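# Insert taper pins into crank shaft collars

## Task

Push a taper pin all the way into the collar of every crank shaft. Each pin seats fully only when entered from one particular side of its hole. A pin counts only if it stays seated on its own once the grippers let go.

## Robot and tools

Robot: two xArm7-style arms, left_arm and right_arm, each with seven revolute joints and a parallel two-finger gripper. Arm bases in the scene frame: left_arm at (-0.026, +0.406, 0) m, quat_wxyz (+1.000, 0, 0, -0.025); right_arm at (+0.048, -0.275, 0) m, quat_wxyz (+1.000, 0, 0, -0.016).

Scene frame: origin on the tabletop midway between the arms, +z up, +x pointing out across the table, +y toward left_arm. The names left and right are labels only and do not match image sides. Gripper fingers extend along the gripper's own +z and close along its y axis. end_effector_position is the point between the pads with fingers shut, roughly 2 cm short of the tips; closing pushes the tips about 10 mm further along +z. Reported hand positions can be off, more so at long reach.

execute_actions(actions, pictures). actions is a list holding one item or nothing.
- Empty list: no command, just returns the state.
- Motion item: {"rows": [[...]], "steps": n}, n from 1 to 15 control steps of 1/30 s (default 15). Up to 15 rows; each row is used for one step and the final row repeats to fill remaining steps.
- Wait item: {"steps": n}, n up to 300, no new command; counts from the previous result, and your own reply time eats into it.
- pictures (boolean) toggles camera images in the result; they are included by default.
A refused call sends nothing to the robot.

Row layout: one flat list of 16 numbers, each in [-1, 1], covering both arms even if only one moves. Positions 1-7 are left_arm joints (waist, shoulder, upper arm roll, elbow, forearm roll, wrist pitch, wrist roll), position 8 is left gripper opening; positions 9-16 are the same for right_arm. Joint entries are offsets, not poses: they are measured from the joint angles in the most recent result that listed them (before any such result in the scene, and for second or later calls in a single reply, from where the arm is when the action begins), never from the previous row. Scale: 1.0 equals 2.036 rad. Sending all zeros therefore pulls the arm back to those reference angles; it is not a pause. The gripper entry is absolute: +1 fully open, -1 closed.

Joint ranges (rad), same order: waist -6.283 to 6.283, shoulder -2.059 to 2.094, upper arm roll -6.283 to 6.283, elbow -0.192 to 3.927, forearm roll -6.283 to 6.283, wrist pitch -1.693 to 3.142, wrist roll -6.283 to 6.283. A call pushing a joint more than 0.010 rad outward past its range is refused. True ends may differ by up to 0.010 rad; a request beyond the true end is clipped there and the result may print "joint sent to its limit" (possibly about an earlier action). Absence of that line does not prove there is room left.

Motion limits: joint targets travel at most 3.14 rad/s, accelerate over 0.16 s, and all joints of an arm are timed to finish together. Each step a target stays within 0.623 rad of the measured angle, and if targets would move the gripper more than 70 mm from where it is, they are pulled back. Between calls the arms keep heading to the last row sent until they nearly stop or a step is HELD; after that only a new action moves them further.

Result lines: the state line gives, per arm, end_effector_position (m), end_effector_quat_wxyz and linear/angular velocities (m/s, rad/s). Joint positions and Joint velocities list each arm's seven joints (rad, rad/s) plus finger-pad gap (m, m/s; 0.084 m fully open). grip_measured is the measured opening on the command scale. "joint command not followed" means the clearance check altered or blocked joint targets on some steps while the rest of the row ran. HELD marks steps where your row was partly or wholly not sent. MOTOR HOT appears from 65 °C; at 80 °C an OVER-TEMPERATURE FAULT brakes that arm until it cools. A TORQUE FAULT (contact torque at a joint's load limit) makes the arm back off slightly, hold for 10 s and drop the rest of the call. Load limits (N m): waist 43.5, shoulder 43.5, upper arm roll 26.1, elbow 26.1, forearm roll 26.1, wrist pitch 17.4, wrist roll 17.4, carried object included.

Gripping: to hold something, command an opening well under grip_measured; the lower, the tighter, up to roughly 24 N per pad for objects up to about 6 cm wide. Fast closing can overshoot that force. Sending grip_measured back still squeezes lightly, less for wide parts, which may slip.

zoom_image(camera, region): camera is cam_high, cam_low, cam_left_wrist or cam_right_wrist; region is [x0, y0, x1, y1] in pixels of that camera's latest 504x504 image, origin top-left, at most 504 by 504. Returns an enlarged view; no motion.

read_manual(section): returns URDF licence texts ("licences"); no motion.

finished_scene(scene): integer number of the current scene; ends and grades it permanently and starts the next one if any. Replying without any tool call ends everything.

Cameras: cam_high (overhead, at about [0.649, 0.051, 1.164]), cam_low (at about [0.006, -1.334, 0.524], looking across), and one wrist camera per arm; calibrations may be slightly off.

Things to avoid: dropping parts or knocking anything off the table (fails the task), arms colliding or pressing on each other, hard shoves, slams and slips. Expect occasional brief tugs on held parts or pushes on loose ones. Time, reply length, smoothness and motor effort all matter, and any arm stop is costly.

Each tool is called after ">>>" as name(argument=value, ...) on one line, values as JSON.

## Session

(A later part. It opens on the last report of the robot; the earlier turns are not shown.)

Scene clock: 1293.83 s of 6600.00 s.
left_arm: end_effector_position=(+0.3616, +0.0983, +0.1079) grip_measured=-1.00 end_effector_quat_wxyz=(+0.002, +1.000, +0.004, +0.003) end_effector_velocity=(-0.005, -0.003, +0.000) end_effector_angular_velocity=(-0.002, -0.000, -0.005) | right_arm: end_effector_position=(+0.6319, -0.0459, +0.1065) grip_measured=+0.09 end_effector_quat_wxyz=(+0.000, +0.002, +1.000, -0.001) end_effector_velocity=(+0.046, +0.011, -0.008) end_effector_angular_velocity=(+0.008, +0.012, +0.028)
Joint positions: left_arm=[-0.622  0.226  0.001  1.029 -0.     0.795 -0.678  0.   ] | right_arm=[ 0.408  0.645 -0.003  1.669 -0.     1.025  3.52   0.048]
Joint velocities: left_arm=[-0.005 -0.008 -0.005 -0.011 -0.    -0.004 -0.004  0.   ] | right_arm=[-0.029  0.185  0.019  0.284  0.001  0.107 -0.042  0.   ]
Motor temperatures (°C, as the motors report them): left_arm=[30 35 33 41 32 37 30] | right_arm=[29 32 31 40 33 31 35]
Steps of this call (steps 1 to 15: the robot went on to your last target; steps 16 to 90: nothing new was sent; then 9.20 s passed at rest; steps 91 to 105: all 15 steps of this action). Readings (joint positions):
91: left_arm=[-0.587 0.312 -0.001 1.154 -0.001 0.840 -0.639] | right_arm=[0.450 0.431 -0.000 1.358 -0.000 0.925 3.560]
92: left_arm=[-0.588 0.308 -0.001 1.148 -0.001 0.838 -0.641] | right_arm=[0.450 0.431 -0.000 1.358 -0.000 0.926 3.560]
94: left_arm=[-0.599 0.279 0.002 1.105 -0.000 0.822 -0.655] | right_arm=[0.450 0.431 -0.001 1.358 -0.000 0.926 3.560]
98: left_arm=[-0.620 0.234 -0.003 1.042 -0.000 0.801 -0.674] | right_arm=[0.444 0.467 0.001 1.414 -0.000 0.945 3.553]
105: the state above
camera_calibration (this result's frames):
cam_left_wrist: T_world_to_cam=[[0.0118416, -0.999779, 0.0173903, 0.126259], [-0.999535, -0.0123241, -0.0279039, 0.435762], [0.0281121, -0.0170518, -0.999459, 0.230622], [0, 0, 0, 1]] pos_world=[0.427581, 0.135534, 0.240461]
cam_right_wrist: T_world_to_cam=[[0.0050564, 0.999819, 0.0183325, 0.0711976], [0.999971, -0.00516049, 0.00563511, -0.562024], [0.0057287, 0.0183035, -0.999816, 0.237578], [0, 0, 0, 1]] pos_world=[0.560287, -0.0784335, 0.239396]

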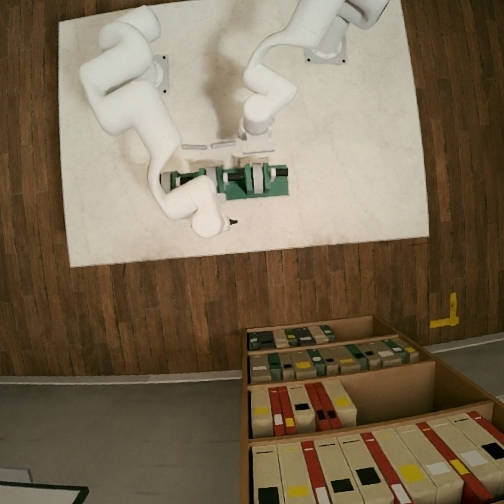

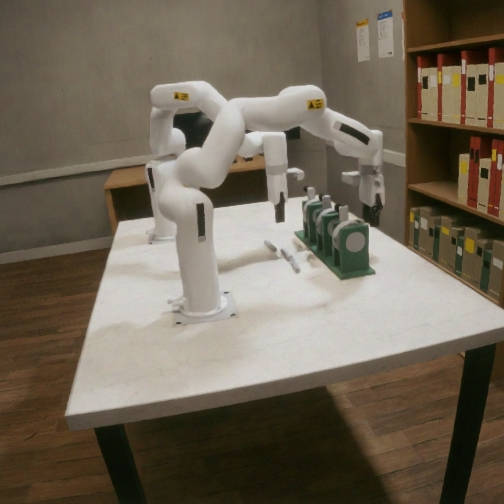

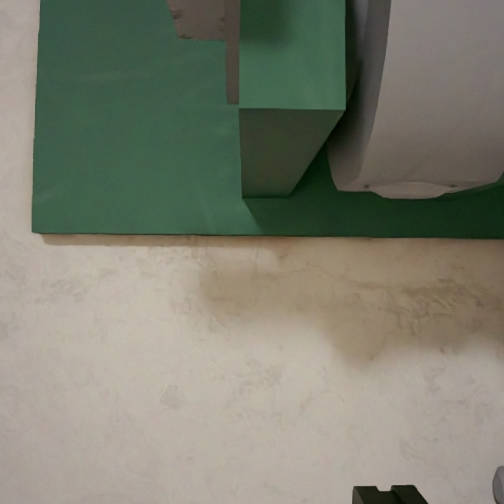

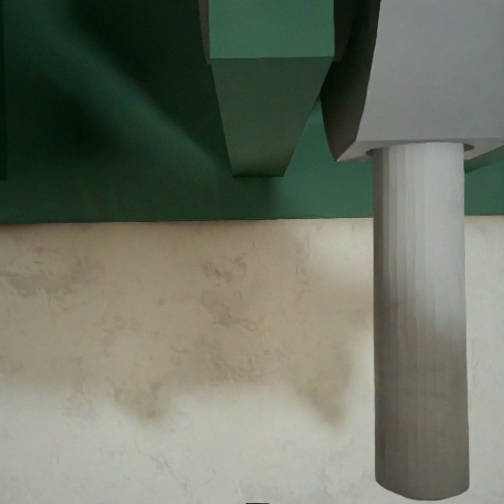

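>>> execute_actions(actions=[{"rows":[[0.01,0.024,0,0.035,0,0.012,0.011,-1, 0,0,0,0,0,0,0,-1],[0.02,0.048,0,0.069,0,0.0245,0.0215,-1, 0,0,0,0,0,0,0,-1],[0.03,0.071,0,0.104,0,0.037,0.032,-1, 0,0,0,0,0,0,0,-1],[0.034,0.08,0,0.117,0,0.0415,0.036,-1, 0,0,0,0,0,0,0,-1],[0.036,0.0845,0,0.1235,0,0.0437,0.0383,-1, 0,0,0,0,0,0,0,-1],[0.038,0.089,0,0.130,0,0.046,0.0405,-1, 0,0,0,0,0,0,0,-1],[0.0393,0.092,0,0.1345,0,0.0476,0.0418,-1, 0,0,0,0,0,0,0,-1],[0.0405,0.095,0,0.1388,0,0.0491,0.043,-1, 0,0,0,0,0,0,0,-1]],"steps":15}], pictures=false)

Scene clock: 1323.00 s of 6600.00 s.
left_arm: end_effector_position=(+0.4304, +0.0971, +0.1024) grip_measured=-1.00 end_effector_quat_wxyz=(-0.005, +1.000, -0.001, -0.009) end_effector_velocity=(+0.006, -0.001, -0.002) end_effector_angular_velocity=(+0.007, +0.015, -0.012) | right_arm: end_effector_position=(+0.6319, -0.0458, +0.1065) grip_measured=-1.00 end_effector_quat_wxyz=(+0.000, +0.002, +1.000, -0.001) end_effector_velocity=(-0.001, -0.000, -0.001) end_effector_angular_velocity=(-0.000, +0.002, +0.001)
Joint positions: left_arm=[-0.543  0.418 -0.002  1.299 -0.001  0.901 -0.592  0.   ] | right_arm=[ 0.408  0.645 -0.003  1.669 -0.     1.025  3.52   0.   ]
Joint velocities: left_arm=[ 0.01   0.032 -0.005  0.047 -0.001  0.032  0.018  0.   ] | right_arm=[-0.001 -0.001  0.001 -0.003 -0.     0.    -0.001  0.   ]
Motor temperatures (°C, as the motors report them): left_arm=[30 34 33 39 32 36 30] | right_arm=[29 33 31 40 33 31 35]
Steps of this call (steps 1 to 30: the robot went on to your last target; steps 31 to 90: nothing new was sent; then 25.67 s passed at rest; steps 91 to 105: all 15 steps of this action). Readings (joint positions):
91: left_arm=[-0.622 0.225 0.000 1.028 -0.000 0.795 -0.678] | right_arm=[0.406 0.659 -0.000 1.696 0.000 1.034 3.516]
92: left_arm=[-0.621 0.229 -0.000 1.034 -0.000 0.798 -0.676] | right_arm=[0.407 0.656 -0.001 1.691 0.000 1.032 3.517]
94: left_arm=[-0.609 0.261 -0.002 1.081 -0.000 0.816 -0.661] | right_arm=[0.407 0.649 -0.002 1.678 -0.000 1.028 3.518]
98: left_arm=[-0.560 0.370 0.003 1.239 -0.000 0.868 -0.614] | right_arm=[0.408 0.645 -0.002 1.671 -0.000 1.026 3.519]
105: the state above

>>> execute_actions(actions=[{"rows":[[-0.01,-0.024,0,-0.033,0,-0.013,-0.0105,-1, 0.003,-0.013,0.0015,-0.021,0,-0.008,0.003,-1],[-0.02,-0.047,0,-0.066,0,-0.026,-0.021,-1, 0.006,-0.027,0.0015,-0.042,0,-0.016,0.0056,-1],[-0.0388,-0.0948,0.001,-0.1331,0,-0.0521,-0.0422,-1, 0.009,-0.040,0.0015,-0.063,0,-0.0235,0.0084,-1],[-0.0388,-0.0948,0.001,-0.1331,0,-0.0521,-0.0422,-1, 0.012,-0.0535,0.0015,-0.0837,0,-0.0314,0.0112,-1],[-0.0388,-0.0948,0.001,-0.1331,0,-0.0521,-0.0422,-1, 0.0147,-0.067,0.0015,-0.1046,0,-0.039,0.014,-1],[-0.0388,-0.0948,0.001,-0.1331,0,-0.0521,-0.0422,-1, 0.0176,-0.080,0.0015,-0.1255,0,-0.047,0.0167,-1],[-0.0388,-0.0948,0.001,-0.1331,0,-0.0521,-0.0422,-1, 0.0206,-0.0936,0.0015,-0.1464,0,-0.055,0.0195,-1],[-0.0388,-0.0948,0.001,-0.1331,0,-0.0521,-0.0422,-1, 0.0235,-0.107,0.0015,-0.1673,0,-0.0628,0.0223,-1]],"steps":15}])

Scene clock: 1333.77 s of 6600.00 s.
left_arm: end_effector_position=(+0.3645, +0.0995, +0.1087) grip_measured=-1.00 end_effector_quat_wxyz=(+0.003, +1.000, +0.006, +0.004) end_effector_velocity=(-0.016, +0.003, -0.007) end_effector_angular_velocity=(+0.006, +0.014, +0.004) | right_arm: end_effector_position=(+0.5635, -0.0421, +0.1095) grip_measured=-1.00 end_effector_quat_wxyz=(+0.002, -0.001, +1.000, +0.001) end_effector_velocity=(-0.016, -0.017, -0.003) end_effector_angular_velocity=(-0.004, -0.010, -0.032)
Joint positions: left_arm=[-0.618  0.227  0.003  1.033 -0.     0.796 -0.677  0.   ] | right_arm=[0.455 0.434 0.001 1.34  0.    0.902 3.563 0.   ]
Joint velocities: left_arm=[-0.012 -0.022 -0.001 -0.05  -0.004 -0.013 -0.014  0.   ] | right_arm=[ 0.003 -0.069 -0.017 -0.116 -0.001 -0.055  0.02   0.   ]
Motor temperatures (°C, as the motors report them): left_arm=[30 35 34 43 32 38 30] | right_arm=[29 33 31 40 33 31 35]
Steps of this call (steps 1 to 15: the robot went on to your last target; steps 16 to 90: nothing new was sent; then 7.27 s passed at rest; steps 91 to 105: all 15 steps of this action). Readings (joint positions):
91: left_arm=[-0.540 0.419 -0.002 1.304 -0.000 0.908 -0.591] | right_arm=[0.408 0.644 -0.003 1.669 -0.000 1.025 3.520]
92: left_arm=[-0.541 0.416 -0.001 1.299 -0.000 0.904 -0.593] | right_arm=[0.408 0.641 -0.003 1.663 -0.000 1.022 3.521]
94: left_arm=[-0.551 0.385 0.007 1.260 0.002 0.880 -0.608] | right_arm=[0.413 0.616 -0.002 1.622 -0.000 1.006 3.526]
98: left_arm=[-0.598 0.260 0.008 1.097 0.002 0.815 -0.659] | right_arm=[0.434 0.525 0.000 1.484 -0.000 0.955 3.544]
105: the state above
camera_calibration (this result's frames):
cam_left_wrist: T_world_to_cam=[[0.0160067, -0.999696, 0.0187641, 0.125704], [-0.999409, -0.0165678, -0.0301348, 0.439303], [0.0304365, -0.0182706, -0.99937, 0.230658], [0, 0, 0, 1]] pos_world=[0.43001, 0.137158, 0.241392]
cam_right_wrist: T_world_to_cam=[[-0.00103725, 0.999751, 0.0222812, 0.0706734], [0.999956, 0.000829936, 0.00931149, -0.493805], [0.00929068, 0.0222899, -0.999708, 0.239058], [0, 0, 0, 1]] pos_world=[0.491636, -0.0755745, 0.242012]

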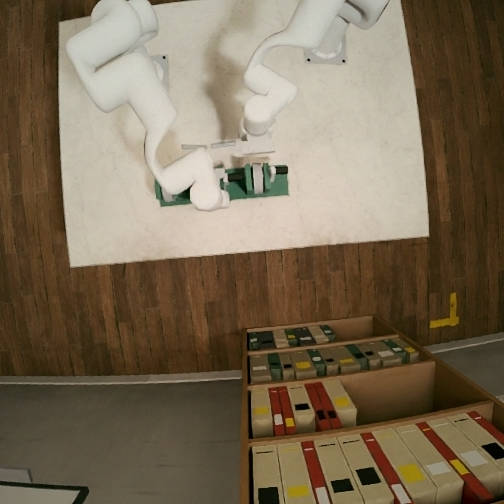

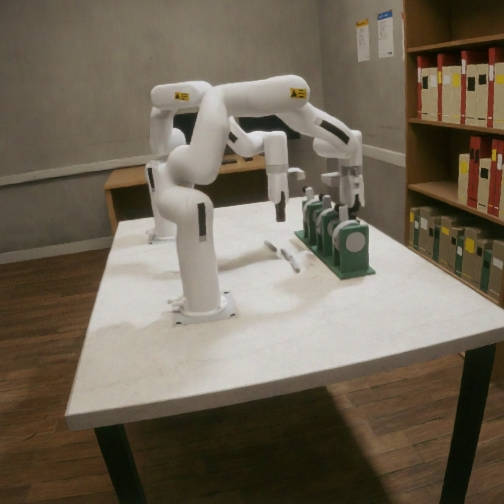

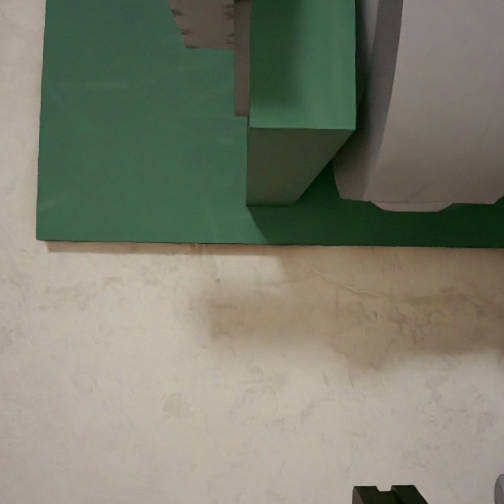

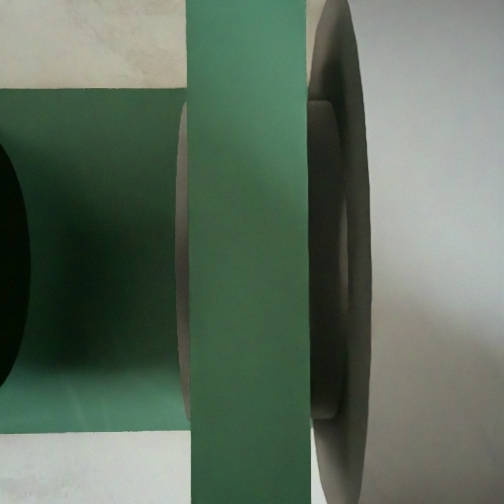

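>>> execute_actions(actions=[{"steps":10}], pictures=false)

Scene clock: 1338.07 s of 6600.00 s.
left_arm: end_effector_position=(+0.3610, +0.0982, +0.1079) grip_measured=-1.00 end_effector_quat_wxyz=(+0.003, +1.000, +0.004, +0.003) end_effector_velocity=(+0.000, -0.000, +0.001) end_effector_angular_velocity=(-0.002, -0.001, +0.000) | right_arm: end_effector_position=(+0.5616, -0.0428, +0.1094) grip_measured=-1.00 end_effector_quat_wxyz=(+0.002, -0.001, +1.000, +0.001) end_effector_velocity=(+0.000, +0.000, +0.001) end_effector_angular_velocity=(+0.002, -0.001, +0.001)
Joint positions: left_arm=[-0.622  0.225  0.     1.028 -0.001  0.795 -0.678  0.   ] | right_arm=[ 0.455  0.427  0.     1.329 -0.     0.897  3.565  0.   ]
Joint velocities: left_arm=[-0.    -0.001  0.     0.001 -0.001  0.     0.     0.   ] | right_arm=[-0.001 -0.002  0.001  0.     0.001 -0.    -0.002  0.   ]
Motor temperatures (°C, as the motors report them): left_arm=[30 35 33 42 32 38 30] | right_arm=[29 33 31 40 33 31 35]
Steps of this call (steps 1 to 15: the robot went on to your last target; steps 16 to 90: nothing new was sent; then 1.30 s passed at rest). Readings (joint positions):
1: left_arm=[-0.619 0.227 0.003 1.032 -0.000 0.795 -0.677] | right_arm=[0.455 0.432 0.000 1.337 -0.000 0.900 3.564]
2: left_arm=[-0.619 0.226 0.002 1.031 -0.001 0.795 -0.678] | right_arm=[0.455 0.431 0.000 1.335 -0.000 0.899 3.564]
4: left_arm=[-0.620 0.226 0.001 1.030 -0.001 0.795 -0.678] | right_arm=[0.455 0.429 -0.000 1.333 -0.000 0.897 3.565]
8: left_arm=[-0.621 0.225 0.001 1.028 -0.001 0.795 -0.678] | right_arm=[0.455 0.428 -0.000 1.331 -0.000 0.896 3.565]
90: the state above
All arms were judged still, so your last target was given up. Only a new action makes them travel on or press farther. Fingers that are still opening or closing keep moving.

>>> execute_actions(actions=[{"rows":[[0.0774,-0.3791,0,-0.1717,0,0.2113,0.0796,-1, -0.0241,0.1139,0,0.1803,0,0.0673,-0.0241,-1]],"steps":15}], pictures=false)

>>> execute_actions(actions=[{"steps":8}])

>>> zoom_image(camera="cam_right_wrist", region=[280, 60, 480, 200])

Scene clock: 1350.90 s of 6600.00 s.
left_arm: end_effector_position=(+0.2880, +0.2108, +0.2233) grip_measured=-1.00 end_effector_quat_wxyz=(-0.002, +1.000, +0.002, -0.003) end_effector_velocity=(-0.236, +0.268, +0.223) end_effector_angular_velocity=(-0.037, -0.055, -0.011) | right_arm: end_effector_position=(+0.6341, -0.0423, +0.1074) grip_measured=-1.00 end_effector_quat_wxyz=(+0.000, -0.001, +1.000, +0.001) end_effector_velocity=(+0.014, +0.017, +0.012) end_effector_angular_velocity=(+0.018, -0.022, +0.028)
Joint positions: left_arm=[-0.506 -0.328  0.001  0.773 -0.001  1.109 -0.56   0.   ] | right_arm=[0.408 0.654 0.001 1.688 0.    1.032 3.517 0.   ]
Joint velocities: left_arm=[ 0.28  -1.461 -0.002 -0.629  0.     0.766  0.288  0.   ] | right_arm=[ 0.003  0.033  0.014  0.083 -0.     0.023 -0.014  0.   ]
Motor temperatures (°C, as the motors report them): left_arm=[30 35 33 41 32 37 30] | right_arm=[29 32 31 38 33 31 35]
Steps of this call (steps 1 to 90: nothing new was sent; then 9.33 s passed at rest; steps 91 to 105: all 15 steps of this action). Readings (joint positions):
91: left_arm=[-0.621 0.224 0.000 1.027 -0.001 0.795 -0.678] | right_arm=[0.455 0.427 0.000 1.329 -0.000 0.897 3.565]
92: left_arm=[-0.620 0.220 -0.000 1.024 -0.001 0.800 -0.676] | right_arm=[0.455 0.430 0.001 1.335 -0.000 0.901 3.564]
94: left_arm=[-0.609 0.175 -0.002 0.995 -0.001 0.834 -0.664] | right_arm=[0.451 0.461 0.005 1.377 0.001 0.926 3.557]
98: left_arm=[-0.569 0.001 0.001 0.912 -0.001 0.938 -0.624] | right_arm=[0.423 0.597 0.005 1.590 0.001 0.999 3.530]
105: the state above

Scene clock: 1351.17 s of 6600.00 s.
left_arm: end_effector_position=(+0.2518, +0.2479, +0.2484) grip_measured=-1.00 end_effector_quat_wxyz=(+0.000, +1.000, +0.001, -0.001) end_effector_velocity=(-0.031, +0.024, -0.006) end_effector_angular_velocity=(+0.026, +0.044, -0.009) | right_arm: end_effector_position=(+0.6361, -0.0430, +0.1080) grip_measured=-1.00 end_effector_quat_wxyz=(+0.001, -0.001, +1.000, +0.001) end_effector_velocity=(+0.002, +0.000, +0.001) end_effector_angular_velocity=(+0.001, -0.002, -0.001)
Joint positions: left_arm=[-0.467 -0.535 -0.     0.683 -0.001  1.218 -0.519  0.   ] | right_arm=[ 0.407  0.658  0.     1.695 -0.     1.034  3.516  0.   ]
Joint velocities: left_arm=[ 0.022 -0.096 -0.003 -0.073 -0.001  0.075  0.029  0.   ] | right_arm=[-0.001  0.004  0.001  0.007  0.     0.001 -0.     0.   ]
Motor temperatures (°C, as the motors report them): left_arm=[30 35 33 41 32 37 30] | right_arm=[29 32 31 38 33 31 35]
Steps of this call (steps 1 to 8: the robot went on to your last target). Readings (joint positions):
1: left_arm=[-0.497 -0.377 0.001 0.752 -0.001 1.134 -0.550] | right_arm=[0.408 0.655 0.002 1.690 0.000 1.033 3.517]
2: left_arm=[-0.488 -0.424 0.001 0.732 -0.001 1.159 -0.541] | right_arm=[0.408 0.656 0.002 1.692 0.000 1.033 3.516]
4: left_arm=[-0.474 -0.495 0.001 0.703 -0.001 1.195 -0.528] | right_arm=[0.407 0.657 0.001 1.694 -0.000 1.034 3.516]
8: the state above
camera_calibration (this result's frames):
cam_left_wrist: T_world_to_cam=[[0.00689263, -0.999896, 0.0126425, 0.27716], [-0.999765, -0.00715044, -0.0204623, 0.328672], [0.0205506, -0.0124984, -0.999711, 0.377565], [0, 0, 0, 1]] pos_world=[0.318925, 0.2842, 0.380677]
cam_right_wrist: T_world_to_cam=[[-0.0000190737, 0.999771, 0.0214198, 0.0711213], [0.999964, -0.000162445, 0.00847257, -0.56635], [0.00847411, 0.0214192, -0.999735, 0.237367], [0, 0, 0, 1]] pos_world=[0.56432, -0.0762812, 0.240579]

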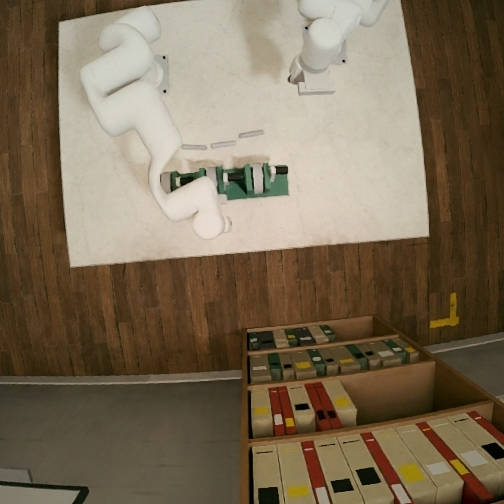

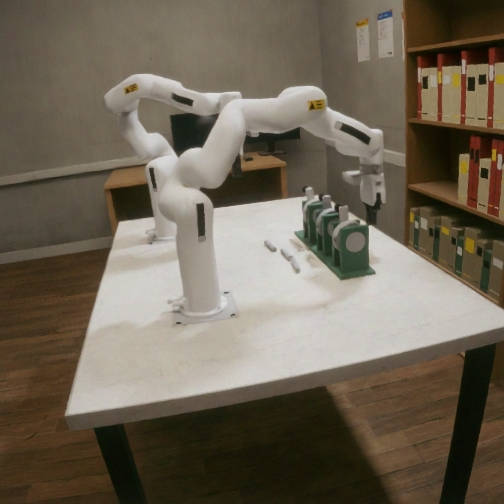

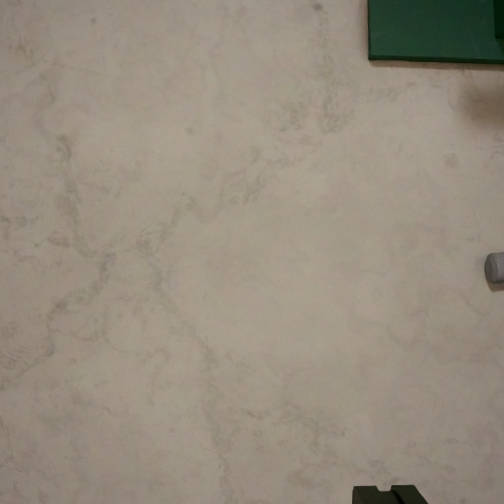

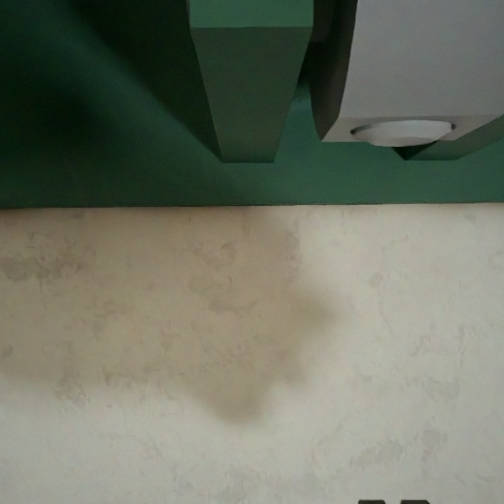

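Region (280, 60, 480, 200) of cam_right_wrist's 504x504 image, scaled by 2.520, with more detail than that image has; it fills the top 353 rows of this view, and the rest is white.

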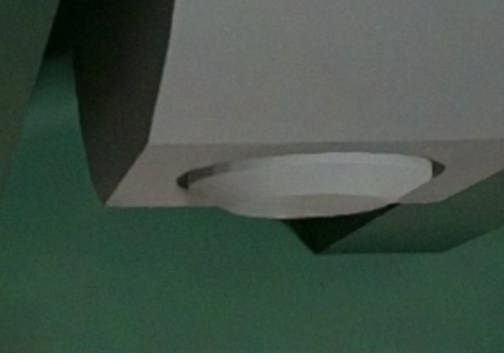

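>>> execute_actions(actions=[{"rows":[[0,0,0,0,0,0,0,-1, 0.0078,-0.037,0,-0.0586,0,-0.0219,0.008,-1],[0,0,0,0,0,0,0,-1, 0.0156,-0.0741,0,-0.1172,0,-0.0437,0.0159,-1],[0,0,0,0,0,0,0,-1, 0.0208,-0.0988,0,-0.1563,0,-0.0583,0.0212,-1],[0,0,0,0,0,0,0,-1, 0.0221,-0.105,0,-0.1661,0,-0.062,0.0225,-1],[0,0,0,0,0,0,0,-1, 0.0221,-0.105,0,-0.1661,0,-0.062,0.0225,-1],[0,0,0,0,0,0,0,-1, 0.0221,-0.105,0,-0.1661,0,-0.062,0.0225,-1],[0,0,0,0,0,0,0,-1, 0.0234,-0.1112,0,-0.1759,0,-0.0656,0.0239,-1],[0,0,0,0,0,0,0,-1, 0.0234,-0.1112,0,-0.1759,0,-0.0656,0.0239,-1],[0,0,0,0,0,0,0,-1, 0.0247,-0.1173,0,-0.1856,0,-0.0693,0.0252,-1],[0,0,0,0,0,0,0,-1, 0.0247,-0.1173,0,-0.1856,0,-0.0693,0.0252,-1],[0,0,0,0,0,0,0,-1, 0.026,-0.1235,0,-0.1954,0,-0.0729,0.0265,-1]],"steps":15}], pictures=false)

>>> execute_actions(actions=[{"steps":10}], pictures=false)

Scene clock: 1366.97 s of 6600.00 s.
left_arm: end_effector_position=(+0.2517, +0.2480, +0.2485) grip_measured=-1.00 end_effector_quat_wxyz=(+0.000, +1.000, +0.001, -0.001) end_effector_velocity=(-0.000, -0.000, -0.001) end_effector_angular_velocity=(+0.001, +0.001, -0.001) | right_arm: end_effector_position=(+0.5617, -0.0424, +0.1128) grip_measured=-1.00 end_effector_quat_wxyz=(+0.009, +0.001, +1.000, +0.004) end_effector_velocity=(-0.007, -0.001, +0.023) end_effector_angular_velocity=(+0.029, -0.073, -0.017)
Joint positions: left_arm=[-0.467 -0.535 -0.     0.683 -0.001  1.218 -0.519  0.   ] | right_arm=[ 0.457  0.414 -0.001  1.317 -0.     0.884  3.568  0.   ]
Joint velocities: left_arm=[-0.     0.001 -0.    -0.    -0.    -0.     0.001  0.   ] | right_arm=[ 0.014 -0.105 -0.01  -0.109 -0.001 -0.083  0.022  0.   ]
Motor temperatures (°C, as the motors report them): left_arm=[30 34 33 40 32 37 30] | right_arm=[29 33 31 39 33 31 35]
Steps of this call (steps 1 to 30: the robot went on to your last target; steps 31 to 90: nothing new was sent; then 12.30 s passed at rest; steps 91 to 105: all 15 steps of this action). Readings (joint positions):
91: left_arm=[-0.464 -0.547 0.000 0.678 -0.001 1.225 -0.516] | right_arm=[0.406 0.658 0.000 1.695 -0.000 1.034 3.516]
92: left_arm=[-0.465 -0.544 0.000 0.679 -0.001 1.223 -0.517] | right_arm=[0.407 0.655 0.000 1.690 -0.000 1.031 3.517]
94: left_arm=[-0.466 -0.538 -0.000 0.681 -0.001 1.220 -0.518] | right_arm=[0.413 0.625 -0.001 1.640 -0.000 1.012 3.524]
98: left_arm=[-0.466 -0.535 -0.000 0.682 -0.001 1.219 -0.519] | right_arm=[0.441 0.496 0.002 1.440 -0.000 0.940 3.550]
105: the state above

Scene clock: 1367.30 s of 6600.00 s.
left_arm: end_effector_position=(+0.2518, +0.2479, +0.2484) grip_measured=-1.00 end_effector_quat_wxyz=(+0.000, +1.000, +0.001, -0.001) end_effector_velocity=(+0.000, +0.000, -0.000) end_effector_angular_velocity=(+0.001, +0.000, -0.000) | right_arm: end_effector_position=(+0.5606, -0.0424, +0.1136) grip_measured=-1.00 end_effector_quat_wxyz=(+0.012, +0.001, +1.000, +0.005) end_effector_velocity=(-0.001, +0.002, -0.001) end_effector_angular_velocity=(+0.002, -0.003, +0.003)
Joint positions: left_arm=[-0.467 -0.535 -0.     0.683 -0.001  1.218 -0.519  0.   ] | right_arm=[ 0.459  0.405 -0.001  1.304 -0.001  0.873  3.57   0.   ]
Joint velocities: left_arm=[-0.     0.001 -0.     0.     0.001 -0.     0.     0.   ] | right_arm=[ 0.001 -0.001  0.003 -0.005 -0.001 -0.008  0.001  0.   ]
Motor temperatures (°C, as the motors report them): left_arm=[30 34 33 40 32 37 30] | right_arm=[29 33 31 39 33 31 35]
Steps of this call (steps 1 to 10: the robot went on to your last target). Readings (joint positions):
1: left_arm=[-0.467 -0.535 -0.000 0.683 -0.001 1.218 -0.519] | right_arm=[0.458 0.411 -0.001 1.314 -0.000 0.882 3.569]
2: left_arm=[-0.467 -0.535 -0.000 0.683 -0.001 1.218 -0.519] | right_arm=[0.458 0.409 -0.001 1.312 -0.000 0.880 3.569]
4: left_arm=[-0.467 -0.535 -0.000 0.683 -0.001 1.218 -0.519] | right_arm=[0.458 0.407 -0.001 1.309 -0.000 0.878 3.570]
8: left_arm=[-0.467 -0.535 -0.000 0.683 -0.001 1.218 -0.519] | right_arm=[0.458 0.406 -0.001 1.305 -0.000 0.874 3.570]
10: the state above

>>> execute_actions(actions="[{\"rows\":[[-0.0273,0.0045,0,0.1935,0,0.2018,0,-1, 0,0,0,0,0,0,0,0][0:8]]}]")


>>> execute_actions(actions=[])

Scene clock: 1408.30 s of 6600.00 s.
left_arm: end_effector_position=(+0.2518, +0.2479, +0.2484) grip_measured=-1.00 end_effector_quat_wxyz=(+0.000, +1.000, +0.001, -0.001) end_effector_velocity=(-0.000, +0.000, -0.000) end_effector_angular_velocity=(+0.001, +0.001, -0.000) | right_arm: end_effector_position=(+0.5600, -0.0411, +0.1131) grip_measured=-1.00 end_effector_quat_wxyz=(+0.011, -0.000, +1.000, +0.005) end_effector_velocity=(+0.001, -0.000, +0.001) end_effector_angular_velocity=(-0.000, -0.001, -0.001)
Joint positions: left_arm=[-0.467 -0.535 -0.     0.683 -0.001  1.218 -0.519  0.   ] | right_arm=[ 0.459  0.407  0.     1.305 -0.     0.874  3.57   0.   ]
Joint velocities: left_arm=[-0.     0.001  0.     0.     0.     0.001  0.     0.   ] | right_arm=[-0.001 -0.    -0.     0.002 -0.001  0.001  0.001  0.   ]
Motor temperatures (°C, as the motors report them): left_arm=[30 34 33 40 32 36 30] | right_arm=[29 32 32 36 33 34 35]
Steps of this call (steps 1 to 30: the robot went on to your last target; steps 31 to 90: nothing new was sent; then 38.00 s passed at rest). Readings (joint positions):
1: left_arm=[-0.467 -0.535 -0.000 0.683 -0.001 1.218 -0.519] | right_arm=[0.459 0.405 -0.001 1.304 -0.001 0.873 3.570]
2: left_arm=[-0.467 -0.535 -0.000 0.683 -0.001 1.218 -0.519] | right_arm=[0.459 0.405 -0.001 1.304 -0.001 0.873 3.570]
4: left_arm=[-0.467 -0.535 -0.000 0.683 -0.001 1.218 -0.519] | right_arm=[0.459 0.405 -0.001 1.304 -0.001 0.873 3.570]
8: left_arm=[-0.467 -0.535 -0.000 0.683 -0.001 1.218 -0.519] | right_arm=[0.459 0.406 -0.001 1.304 -0.000 0.873 3.570]
90: the state above
All arms were judged still, so your last target was given up. Only a new action makes them travel on or press farther. Fingers that are still opening or closing keep moving.
camera_calibration (this result's frames):
cam_left_wrist: T_world_to_cam=[[0.00689286, -0.999896, 0.0126425, 0.27716], [-0.999765, -0.00715068, -0.0204623, 0.328672], [0.0205506, -0.0124985, -0.999711, 0.377565], [0, 0, 0, 1]] pos_world=[0.318925, 0.2842, 0.380677]
cam_right_wrist: T_world_to_cam=[[0.000651215, 0.999539, 0.0303582, 0.0677823], [0.999606, -0.00150304, 0.0280448, -0.492398], [0.0280775, 0.030328, -0.999146, 0.232437], [0, 0, 0, 1]] pos_world=[0.485634, -0.0755405, 0.24399]

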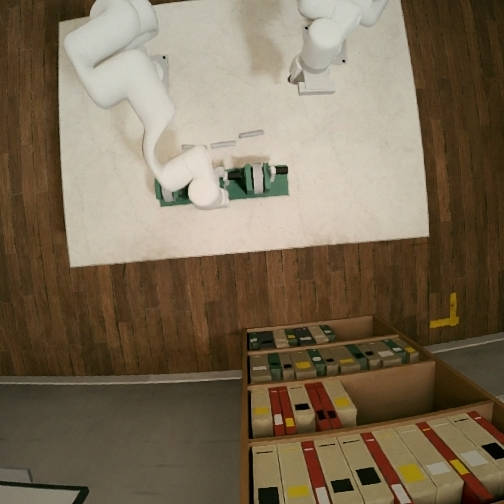

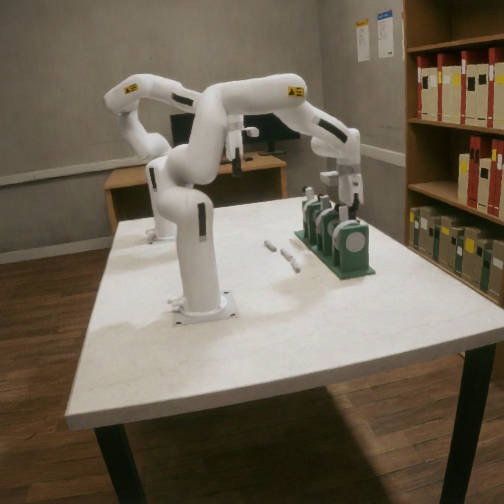

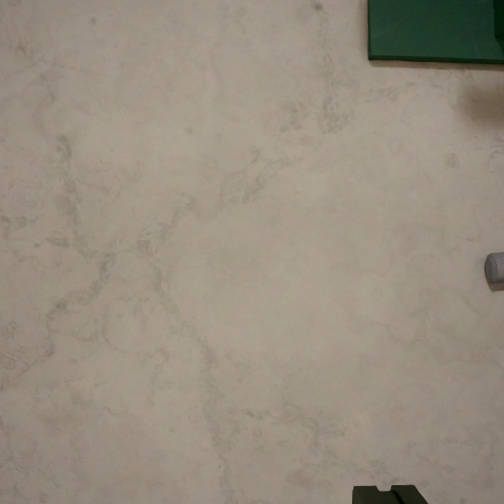

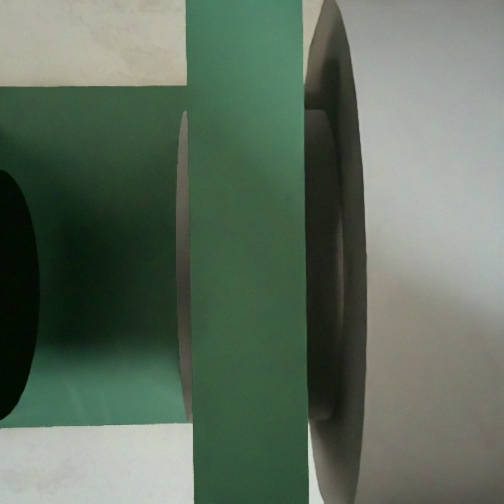

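>>> execute_actions(actions=[{"rows":[[0,0,0,0,0,0,0,-1,-0.01,0.001,0,0.06,0,0.063,0,-1],[0,0,0,0,0,0,0,-1,-0.018,0.002,0,0.12,0,0.125,0,-1],[0,0,0,0,0,0,0,-1,-0.0273,0.0035,0,0.193,0,0.2014,0,-1],[0,0,0,0,0,0,0,-1,-0.0273,0.0035,0,0.193,0,0.2014,0,-1],[0,0,0,0,0,0,0,-1,-0.0273,0.0035,0,0.193,0,0.2014,0,-1],[0,0,0,0,0,0,0,-1,-0.0273,0.0035,0,0.193,0,0.2014,0,-1],[0,0,0,0,0,0,0,-1,-0.0273,0.0035,0,0.193,0,0.2014,-1,-1]],"steps":15}], pictures=false)

Scene clock: 1423.57 s of 6600.00 s.
left_arm: end_effector_position=(+0.2518, +0.2479, +0.2484) grip_measured=-1.00 end_effector_quat_wxyz=(+0.000, +1.000, +0.001, -0.001) end_effector_velocity=(-0.000, +0.000, +0.000) end_effector_angular_velocity=(+0.000, -0.000, -0.001) | right_arm: end_effector_position=(+0.5948, -0.0536, +0.2202) grip_measured=-1.00 end_effector_quat_wxyz=(-0.002, -0.194, +0.981, +0.001) end_effector_velocity=(+0.046, -0.039, +0.155) end_effector_angular_velocity=(+0.016, -0.045, +2.753)
Joint positions: left_arm=[-0.467 -0.535 -0.     0.683 -0.001  1.218 -0.519  0.   ] | right_arm=[0.413 0.414 0.003 1.643 0.001 1.233 3.135 0.   ]
Joint velocities: left_arm=[-0.    -0.001  0.    -0.     0.     0.001  0.001  0.   ] | right_arm=[-0.068 -0.005 -0.021  0.427 -0.007  0.39  -2.837  0.   ]
Motor temperatures (°C, as the motors report them): left_arm=[30 33 33 40 32 36 30] | right_arm=[29 32 32 36 33 34 35]
Steps of this call (steps 1 to 90: nothing new was sent; then 11.77 s passed at rest; steps 91 to 105: all 15 steps of this action). Readings (joint positions):
91: left_arm=[-0.467 -0.535 -0.000 0.683 -0.001 1.218 -0.519] | right_arm=[0.460 0.407 0.000 1.305 -0.000 0.874 3.570]
92: left_arm=[-0.467 -0.535 -0.000 0.683 -0.001 1.218 -0.519] | right_arm=[0.459 0.408 0.001 1.310 -0.000 0.880 3.570]
94: left_arm=[-0.467 -0.535 -0.000 0.683 -0.001 1.218 -0.519] | right_arm=[0.453 0.413 0.004 1.348 0.001 0.930 3.570]
98: left_arm=[-0.467 -0.535 -0.000 0.683 -0.001 1.218 -0.519] | right_arm=[0.437 0.414 0.012 1.498 0.003 1.092 3.563]
105: the state above

>>> execute_actions(actions=[{"rows":[[0,0,0,0,0,0,0,-1,0.1606,-0.2722,-0.0015,-0.3164,0,-0.046,-1,-1]],"steps":15}], pictures=false)

Scene clock: 1433.70 s of 6600.00 s.
left_arm: end_effector_position=(+0.2518, +0.2479, +0.2484) grip_measured=-1.00 end_effector_quat_wxyz=(+0.000, +1.000, +0.001, -0.001) end_effector_velocity=(+0.000, -0.000, +0.001) end_effector_angular_velocity=(-0.001, -0.002, +0.001) | right_arm: end_effector_position=(+0.4343, +0.0038, +0.2502) grip_measured=-1.00 end_effector_quat_wxyz=(-0.002, +0.957, -0.289, +0.001) end_effector_velocity=(-0.427, +0.045, -0.052) end_effector_angular_velocity=(-0.023, +0.024, +1.387)
Joint positions: left_arm=[-0.467 -0.535 -0.     0.683 -0.001  1.218 -0.519  0.   ] | right_arm=[0.655 0.001 0.001 1.181 0.001 1.176 1.21  0.   ]
Joint velocities: left_arm=[ 0.    -0.002  0.     0.    -0.    -0.    -0.     0.   ] | right_arm=[ 0.607 -1.005 -0.007 -1.3    0.001 -0.261 -0.787  0.   ]
Motor temperatures (°C, as the motors report them): left_arm=[30 33 33 40 32 36 30] | right_arm=[29 32 32 38 33 34 35]
Steps of this call (steps 1 to 45: the robot went on to your last target; steps 46 to 110: nothing new was sent; then 5.97 s passed at rest; steps 111 to 125: all 15 steps of this action). Readings (joint positions):
111: left_arm=[-0.467 -0.535 -0.000 0.683 -0.001 1.218 -0.519] | right_arm=[0.404 0.413 0.000 1.697 -0.000 1.283 1.534]
112: left_arm=[-0.467 -0.535 -0.000 0.683 -0.001 1.218 -0.519] | right_arm=[0.407 0.409 -0.001 1.691 -0.000 1.282 1.529]
114: left_arm=[-0.467 -0.535 -0.000 0.683 -0.001 1.218 -0.519] | right_arm=[0.429 0.369 -0.005 1.641 -0.001 1.270 1.495]
118: left_arm=[-0.467 -0.535 -0.000 0.683 -0.001 1.218 -0.519] | right_arm=[0.513 0.233 0.002 1.483 0.000 1.236 1.393]
125: the state above

>>> execute_actions(actions=[{"rows":[[0,0,0,0,0,0,0,-1,0.0417,-0.0694,0,-0.0895,0,-0.018,-1,0.4]],"steps":15}], pictures=false)

>>> execute_actions(actions=[{"steps":12}])

Scene clock: 1438.33 s of 6600.00 s.
left_arm: end_effector_position=(+0.2518, +0.2479, +0.2484) grip_measured=-1.00 end_effector_quat_wxyz=(+0.000, +1.000, +0.001, -0.001) end_effector_velocity=(+0.001, -0.000, +0.001) end_effector_angular_velocity=(-0.001, -0.002, +0.000) | right_arm: end_effector_position=(+0.3748, +0.0058, +0.2402) grip_measured=+0.39 end_effector_quat_wxyz=(-0.000, +0.949, +0.316, -0.000) end_effector_velocity=(-0.000, +0.000, -0.000) end_effector_angular_velocity=(+0.000, +0.000, +3.007)
Joint positions: left_arm=[-0.467 -0.535 -0.     0.683 -0.001  1.218 -0.519  0.   ] | right_arm=[ 0.74  -0.141  0.001  0.999  0.001  1.139  0.067  0.061]
Joint velocities: left_arm=[-0.    -0.     0.     0.002 -0.    -0.    -0.     0.   ] | right_arm=[ 0.001  0.001 -0.     0.     0.     0.    -3.007 -0.   ]
Motor temperatures (°C, as the motors report them): left_arm=[30 33 33 40 32 36 30] | right_arm=[29 32 32 38 33 33 35]
Steps of this call (steps 1 to 30: the robot went on to your last target; steps 31 to 90: nothing new was sent; then 1.13 s passed at rest; steps 91 to 105: all 15 steps of this action). Readings (joint positions):
91: left_arm=[-0.467 -0.535 -0.000 0.683 -0.001 1.218 -0.519] | right_arm=[0.740 -0.140 0.000 0.998 0.001 1.139 1.099]
92: left_arm=[-0.467 -0.535 -0.000 0.683 -0.001 1.218 -0.519] | right_arm=[0.740 -0.140 0.000 0.998 0.001 1.139 1.092]
94: left_arm=[-0.467 -0.535 -0.000 0.683 -0.001 1.218 -0.519] | right_arm=[0.740 -0.140 0.000 0.998 0.001 1.139 1.041]
98: left_arm=[-0.467 -0.535 -0.000 0.683 -0.001 1.218 -0.519] | right_arm=[0.740 -0.140 0.001 0.999 0.001 1.139 0.758]
105: the state above

Scene clock: 1438.73 s of 6600.00 s.
left_arm: end_effector_position=(+0.2518, +0.2479, +0.2484) grip_measured=-1.00 end_effector_quat_wxyz=(+0.000, +1.000, +0.001, -0.001) end_effector_velocity=(-0.000, +0.000, -0.000) end_effector_angular_velocity=(-0.000, +0.000, -0.000) | right_arm: end_effector_position=(+0.3748, +0.0058, +0.2402) grip_measured=+0.39 end_effector_quat_wxyz=(-0.000, +0.731, +0.682, +0.000) end_effector_velocity=(+0.000, -0.001, -0.000) end_effector_angular_velocity=(-0.001, +0.001, +0.365)
Joint positions: left_arm=[-0.467 -0.535 -0.     0.683 -0.001  1.218 -0.519  0.   ] | right_arm=[ 0.74  -0.141  0.001  0.999  0.001  1.139 -0.792  0.061]
Joint velocities: left_arm=[ 0.    -0.001 -0.    -0.001 -0.001 -0.     0.     0.   ] | right_arm=[-0.     0.    -0.002  0.    -0.     0.001 -0.367 -0.   ]
Motor temperatures (°C, as the motors report them): left_arm=[30 33 33 40 32 36 30] | right_arm=[29 32 32 38 33 33 35]
Steps of this call (steps 1 to 12: the robot went on to your last target). Readings (joint positions):
1: left_arm=[-0.467 -0.535 -0.000 0.683 -0.001 1.218 -0.519] | right_arm=[0.740 -0.141 0.001 0.999 0.001 1.139 -0.034]
2: left_arm=[-0.467 -0.535 -0.000 0.683 -0.001 1.218 -0.519] | right_arm=[0.740 -0.141 0.001 0.999 0.001 1.139 -0.135]
4: left_arm=[-0.467 -0.535 -0.000 0.683 -0.001 1.218 -0.519] | right_arm=[0.740 -0.141 0.001 0.999 0.001 1.139 -0.336]
8: left_arm=[-0.467 -0.535 -0.000 0.683 -0.001 1.218 -0.519] | right_arm=[0.740 -0.141 0.001 0.999 0.001 1.139 -0.674]
12: the state above
camera_calibration (this result's frames):
cam_left_wrist: T_world_to_cam=[[0.00689273, -0.999896, 0.0126426, 0.27716], [-0.999765, -0.00715055, -0.0204623, 0.328672], [0.0205506, -0.0124985, -0.999711, 0.377565], [0, 0, 0, 1]] pos_world=[0.318925, 0.2842, 0.380677]
cam_right_wrist: T_world_to_cam=[[0.997329, -0.0703052, 0.01981, -0.347635], [-0.0704195, -0.997504, 0.00513318, 0.101611], [0.0193997, -0.00651448, -0.999791, 0.3668], [0, 0, 0, 1]] pos_world=[0.346746, 0.0793063, 0.373088]

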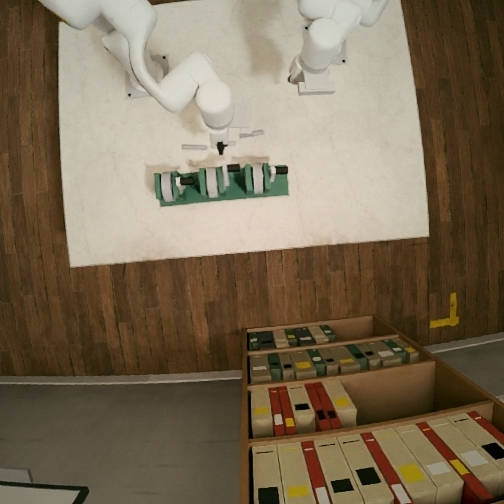

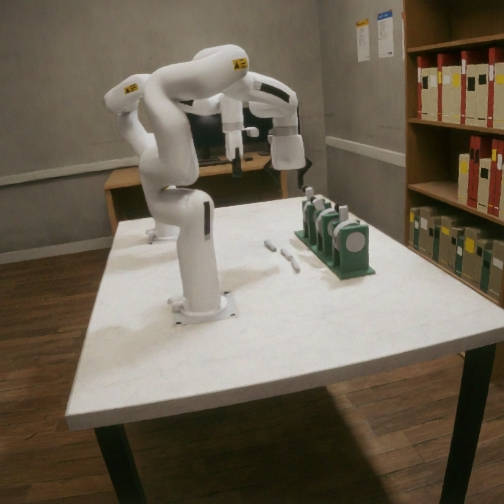

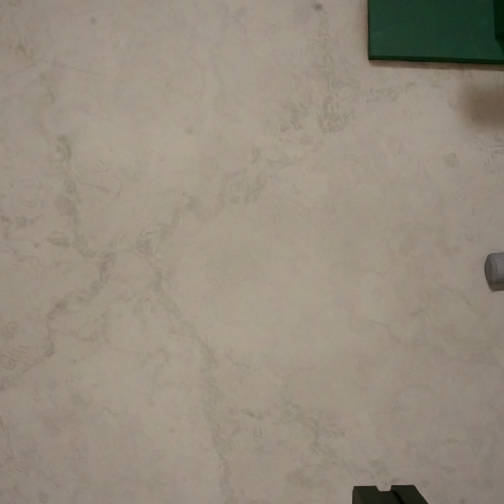

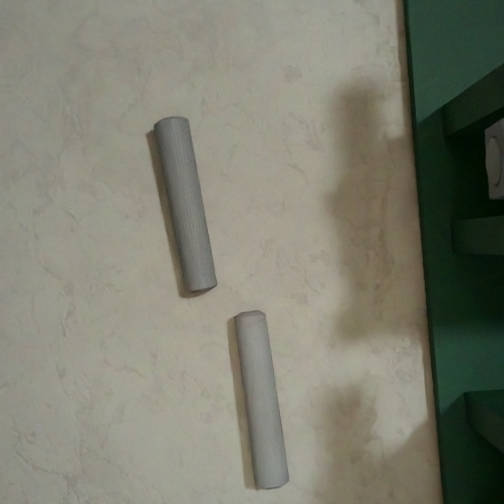

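>>> zoom_image(camera="cam_right_wrist", region=[160, 280, 380, 500])

Region (160, 280, 380, 500) of cam_right_wrist's 504x504 image, scaled by 2.291, with more detail than that image has.

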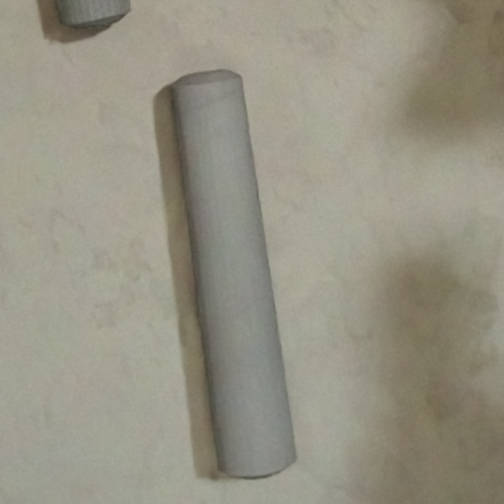

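>>> execute_actions(actions=[{"rows":[[0,0,0,0,0,0,0,-1,0.0125,0.0923,0,-0.1483,0,-0.2401,-0.0513,0.4]],"steps":15}])

Scene clock: 1461.47 s of 6600.00 s.
left_arm: end_effector_position=(+0.2518, +0.2479, +0.2484) grip_measured=-1.00 end_effector_quat_wxyz=(+0.000, +1.000, +0.001, -0.001) end_effector_velocity=(-0.000, -0.000, +0.000) end_effector_angular_velocity=(-0.001, -0.001, +0.001) | right_arm: end_effector_position=(+0.3531, +0.0005, +0.0853) grip_measured=+0.39 end_effector_quat_wxyz=(-0.001, +0.687, +0.726, -0.006) end_effector_velocity=(-0.013, -0.003, -0.079) end_effector_angular_velocity=(+0.050, -0.055, +0.066)
Joint positions: left_arm=[-0.467 -0.535 -0.     0.683 -0.001  1.218 -0.519  0.   ] | right_arm=[ 0.764  0.039  0.002  0.71   0.001  0.682 -0.892  0.061]
Joint velocities: left_arm=[ 0.    -0.001  0.    -0.    -0.    -0.    -0.001  0.   ] | right_arm=[ 0.017  0.108 -0.002 -0.174 -0.    -0.356 -0.051  0.   ]
Motor temperatures (°C, as the motors report them): left_arm=[30 33 33 40 32 36 30] | right_arm=[29 32 31 40 33 32 35]
Steps of this call (steps 1 to 30: the robot went on to your last target; steps 31 to 90: nothing new was sent; then 19.23 s passed at rest; steps 91 to 105: all 15 steps of this action). Readings (joint positions):
91: left_arm=[-0.467 -0.535 -0.000 0.683 -0.001 1.218 -0.519] | right_arm=[0.740 -0.141 0.001 0.999 0.001 1.139 -0.825]
92: left_arm=[-0.467 -0.535 -0.000 0.683 -0.001 1.218 -0.519] | right_arm=[0.740 -0.139 0.001 0.996 0.001 1.132 -0.826]
94: left_arm=[-0.467 -0.535 -0.000 0.683 -0.001 1.218 -0.519] | right_arm=[0.742 -0.124 0.001 0.971 0.001 1.081 -0.834]
98: left_arm=[-0.467 -0.535 -0.000 0.683 -0.001 1.218 -0.519] | right_arm=[0.751 -0.055 0.001 0.861 0.001 0.918 -0.858]
105: the state above
camera_calibration (this result's frames):
cam_left_wrist: T_world_to_cam=[[0.0068926, -0.999896, 0.0126423, 0.27716], [-0.999765, -0.00715041, -0.0204623, 0.328672], [0.0205506, -0.0124983, -0.999711, 0.377564], [0, 0, 0, 1]] pos_world=[0.318925, 0.2842, 0.380677]
cam_right_wrist: T_world_to_cam=[[0.998475, 0.054119, 0.0108634, -0.323076], [0.0539844, -0.998466, 0.0123232, 0.0510354], [0.0115137, -0.011718, -0.999865, 0.215057], [0, 0, 0, 1]] pos_world=[0.317352, 0.0709617, 0.217909]

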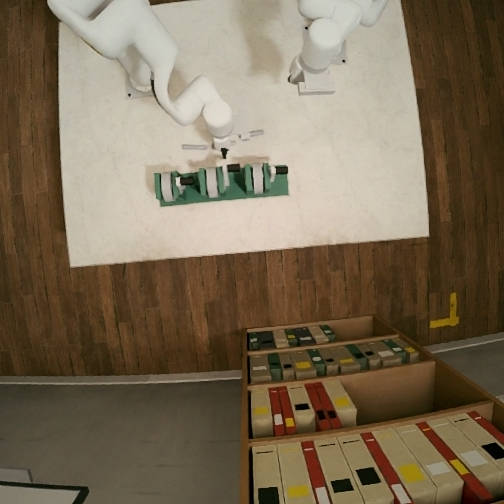

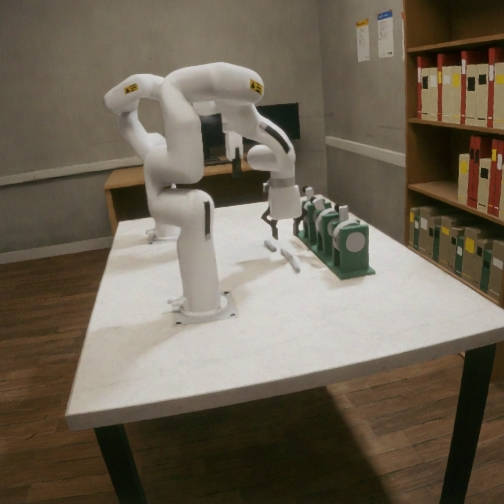

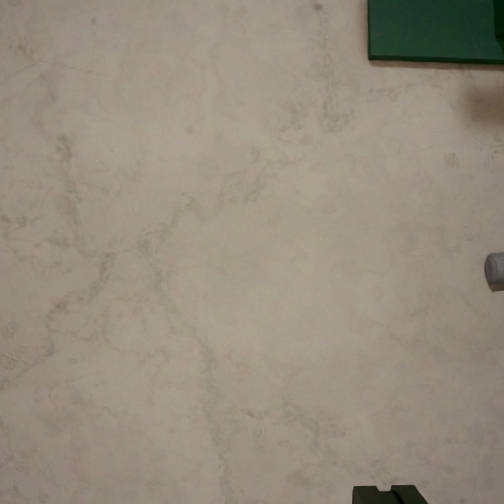

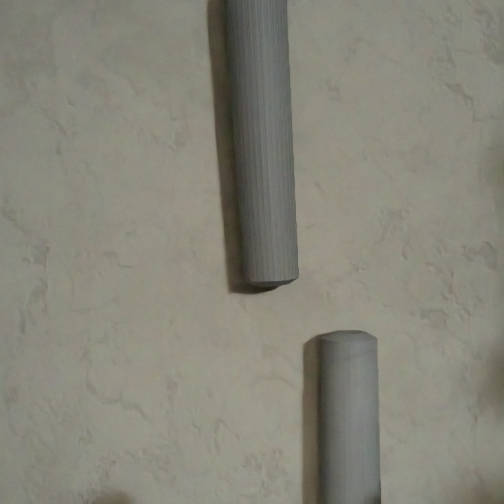

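>>> execute_actions(actions=[{"rows":[[0,0,0,0,0,0,0,-1,0.0007,0.0753,-0.001,-0.0162,0,-0.0988,-0.0113,0.4]],"steps":15}])

Scene clock: 1470.07 s of 6600.00 s.
left_arm: end_effector_position=(+0.2518, +0.2479, +0.2484) grip_measured=-1.00 end_effector_quat_wxyz=(+0.000, +1.000, +0.001, -0.001) end_effector_velocity=(+0.000, +0.000, +0.000) end_effector_angular_velocity=(+0.001, -0.001, -0.002) | right_arm: end_effector_position=(+0.3553, +0.0020, +0.0275) grip_measured=+0.39 end_effector_quat_wxyz=(+0.000, +0.679, +0.734, +0.003) end_effector_velocity=(-0.002, -0.002, -0.007) end_effector_angular_velocity=(-0.002, +0.002, +0.002)
Joint positions: left_arm=[-0.467 -0.535 -0.     0.683 -0.001  1.218 -0.519  0.   ] | right_arm=[ 0.765  0.19  -0.     0.678  0.001  0.483 -0.915  0.061]
Joint velocities: left_arm=[-0.    -0.001  0.    -0.     0.001  0.     0.001  0.   ] | right_arm=[-0.     0.014  0.    -0.007 -0.    -0.018 -0.002 -0.   ]
Motor temperatures (°C, as the motors report them): left_arm=[30 33 33 40 32 36 30] | right_arm=[29 32 31 40 33 32 35]
Steps of this call (steps 1 to 30: the robot went on to your last target; steps 31 to 90: nothing new was sent; then 5.10 s passed at rest; steps 91 to 105: all 15 steps of this action). Readings (joint positions):
91: left_arm=[-0.467 -0.535 -0.000 0.683 -0.001 1.218 -0.519] | right_arm=[0.765 0.048 0.001 0.697 0.001 0.650 -0.897]
92: left_arm=[-0.467 -0.535 -0.000 0.683 -0.001 1.218 -0.519] | right_arm=[0.765 0.052 0.001 0.697 0.001 0.643 -0.898]
94: left_arm=[-0.467 -0.535 -0.000 0.683 -0.001 1.218 -0.519] | right_arm=[0.765 0.089 0.001 0.695 0.001 0.595 -0.903]
98: left_arm=[-0.467 -0.535 -0.000 0.683 -0.001 1.218 -0.519] | right_arm=[0.766 0.176 0.000 0.675 0.001 0.508 -0.913]
105: the state above
camera_calibration (this result's frames):
cam_left_wrist: T_world_to_cam=[[0.00689282, -0.999896, 0.0126425, 0.27716], [-0.999765, -0.00715063, -0.0204623, 0.328672], [0.0205506, -0.0124985, -0.999711, 0.377565], [0, 0, 0, 1]] pos_world=[0.318925, 0.2842, 0.380677]
cam_right_wrist: T_world_to_cam=[[0.996823, 0.0759583, 0.0239441, -0.324457], [0.075928, -0.997111, 0.00217346, 0.0455896], [0.02404, -0.000348529, -0.999711, 0.152805], [0, 0, 0, 1]] pos_world=[0.316291, 0.0701563, 0.160431]

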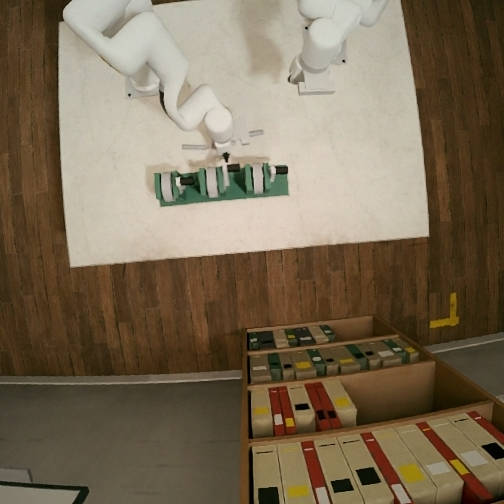

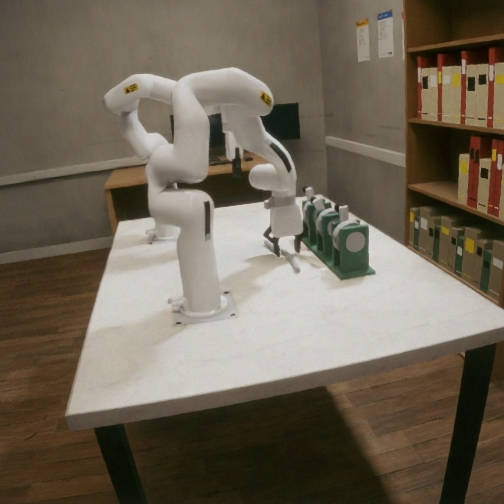

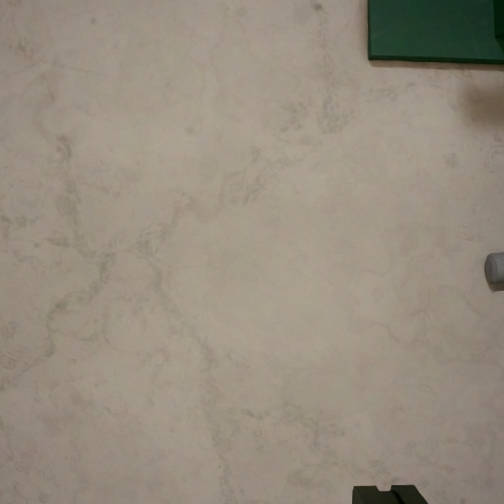

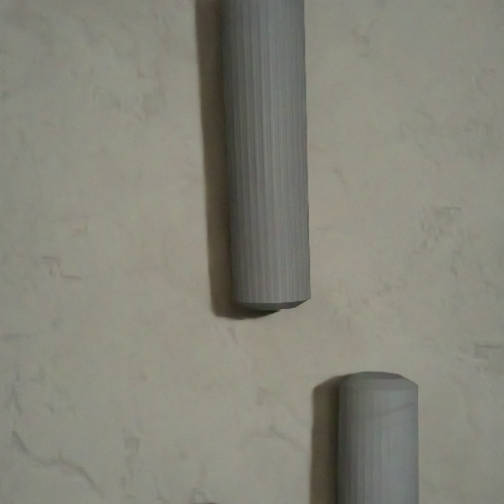

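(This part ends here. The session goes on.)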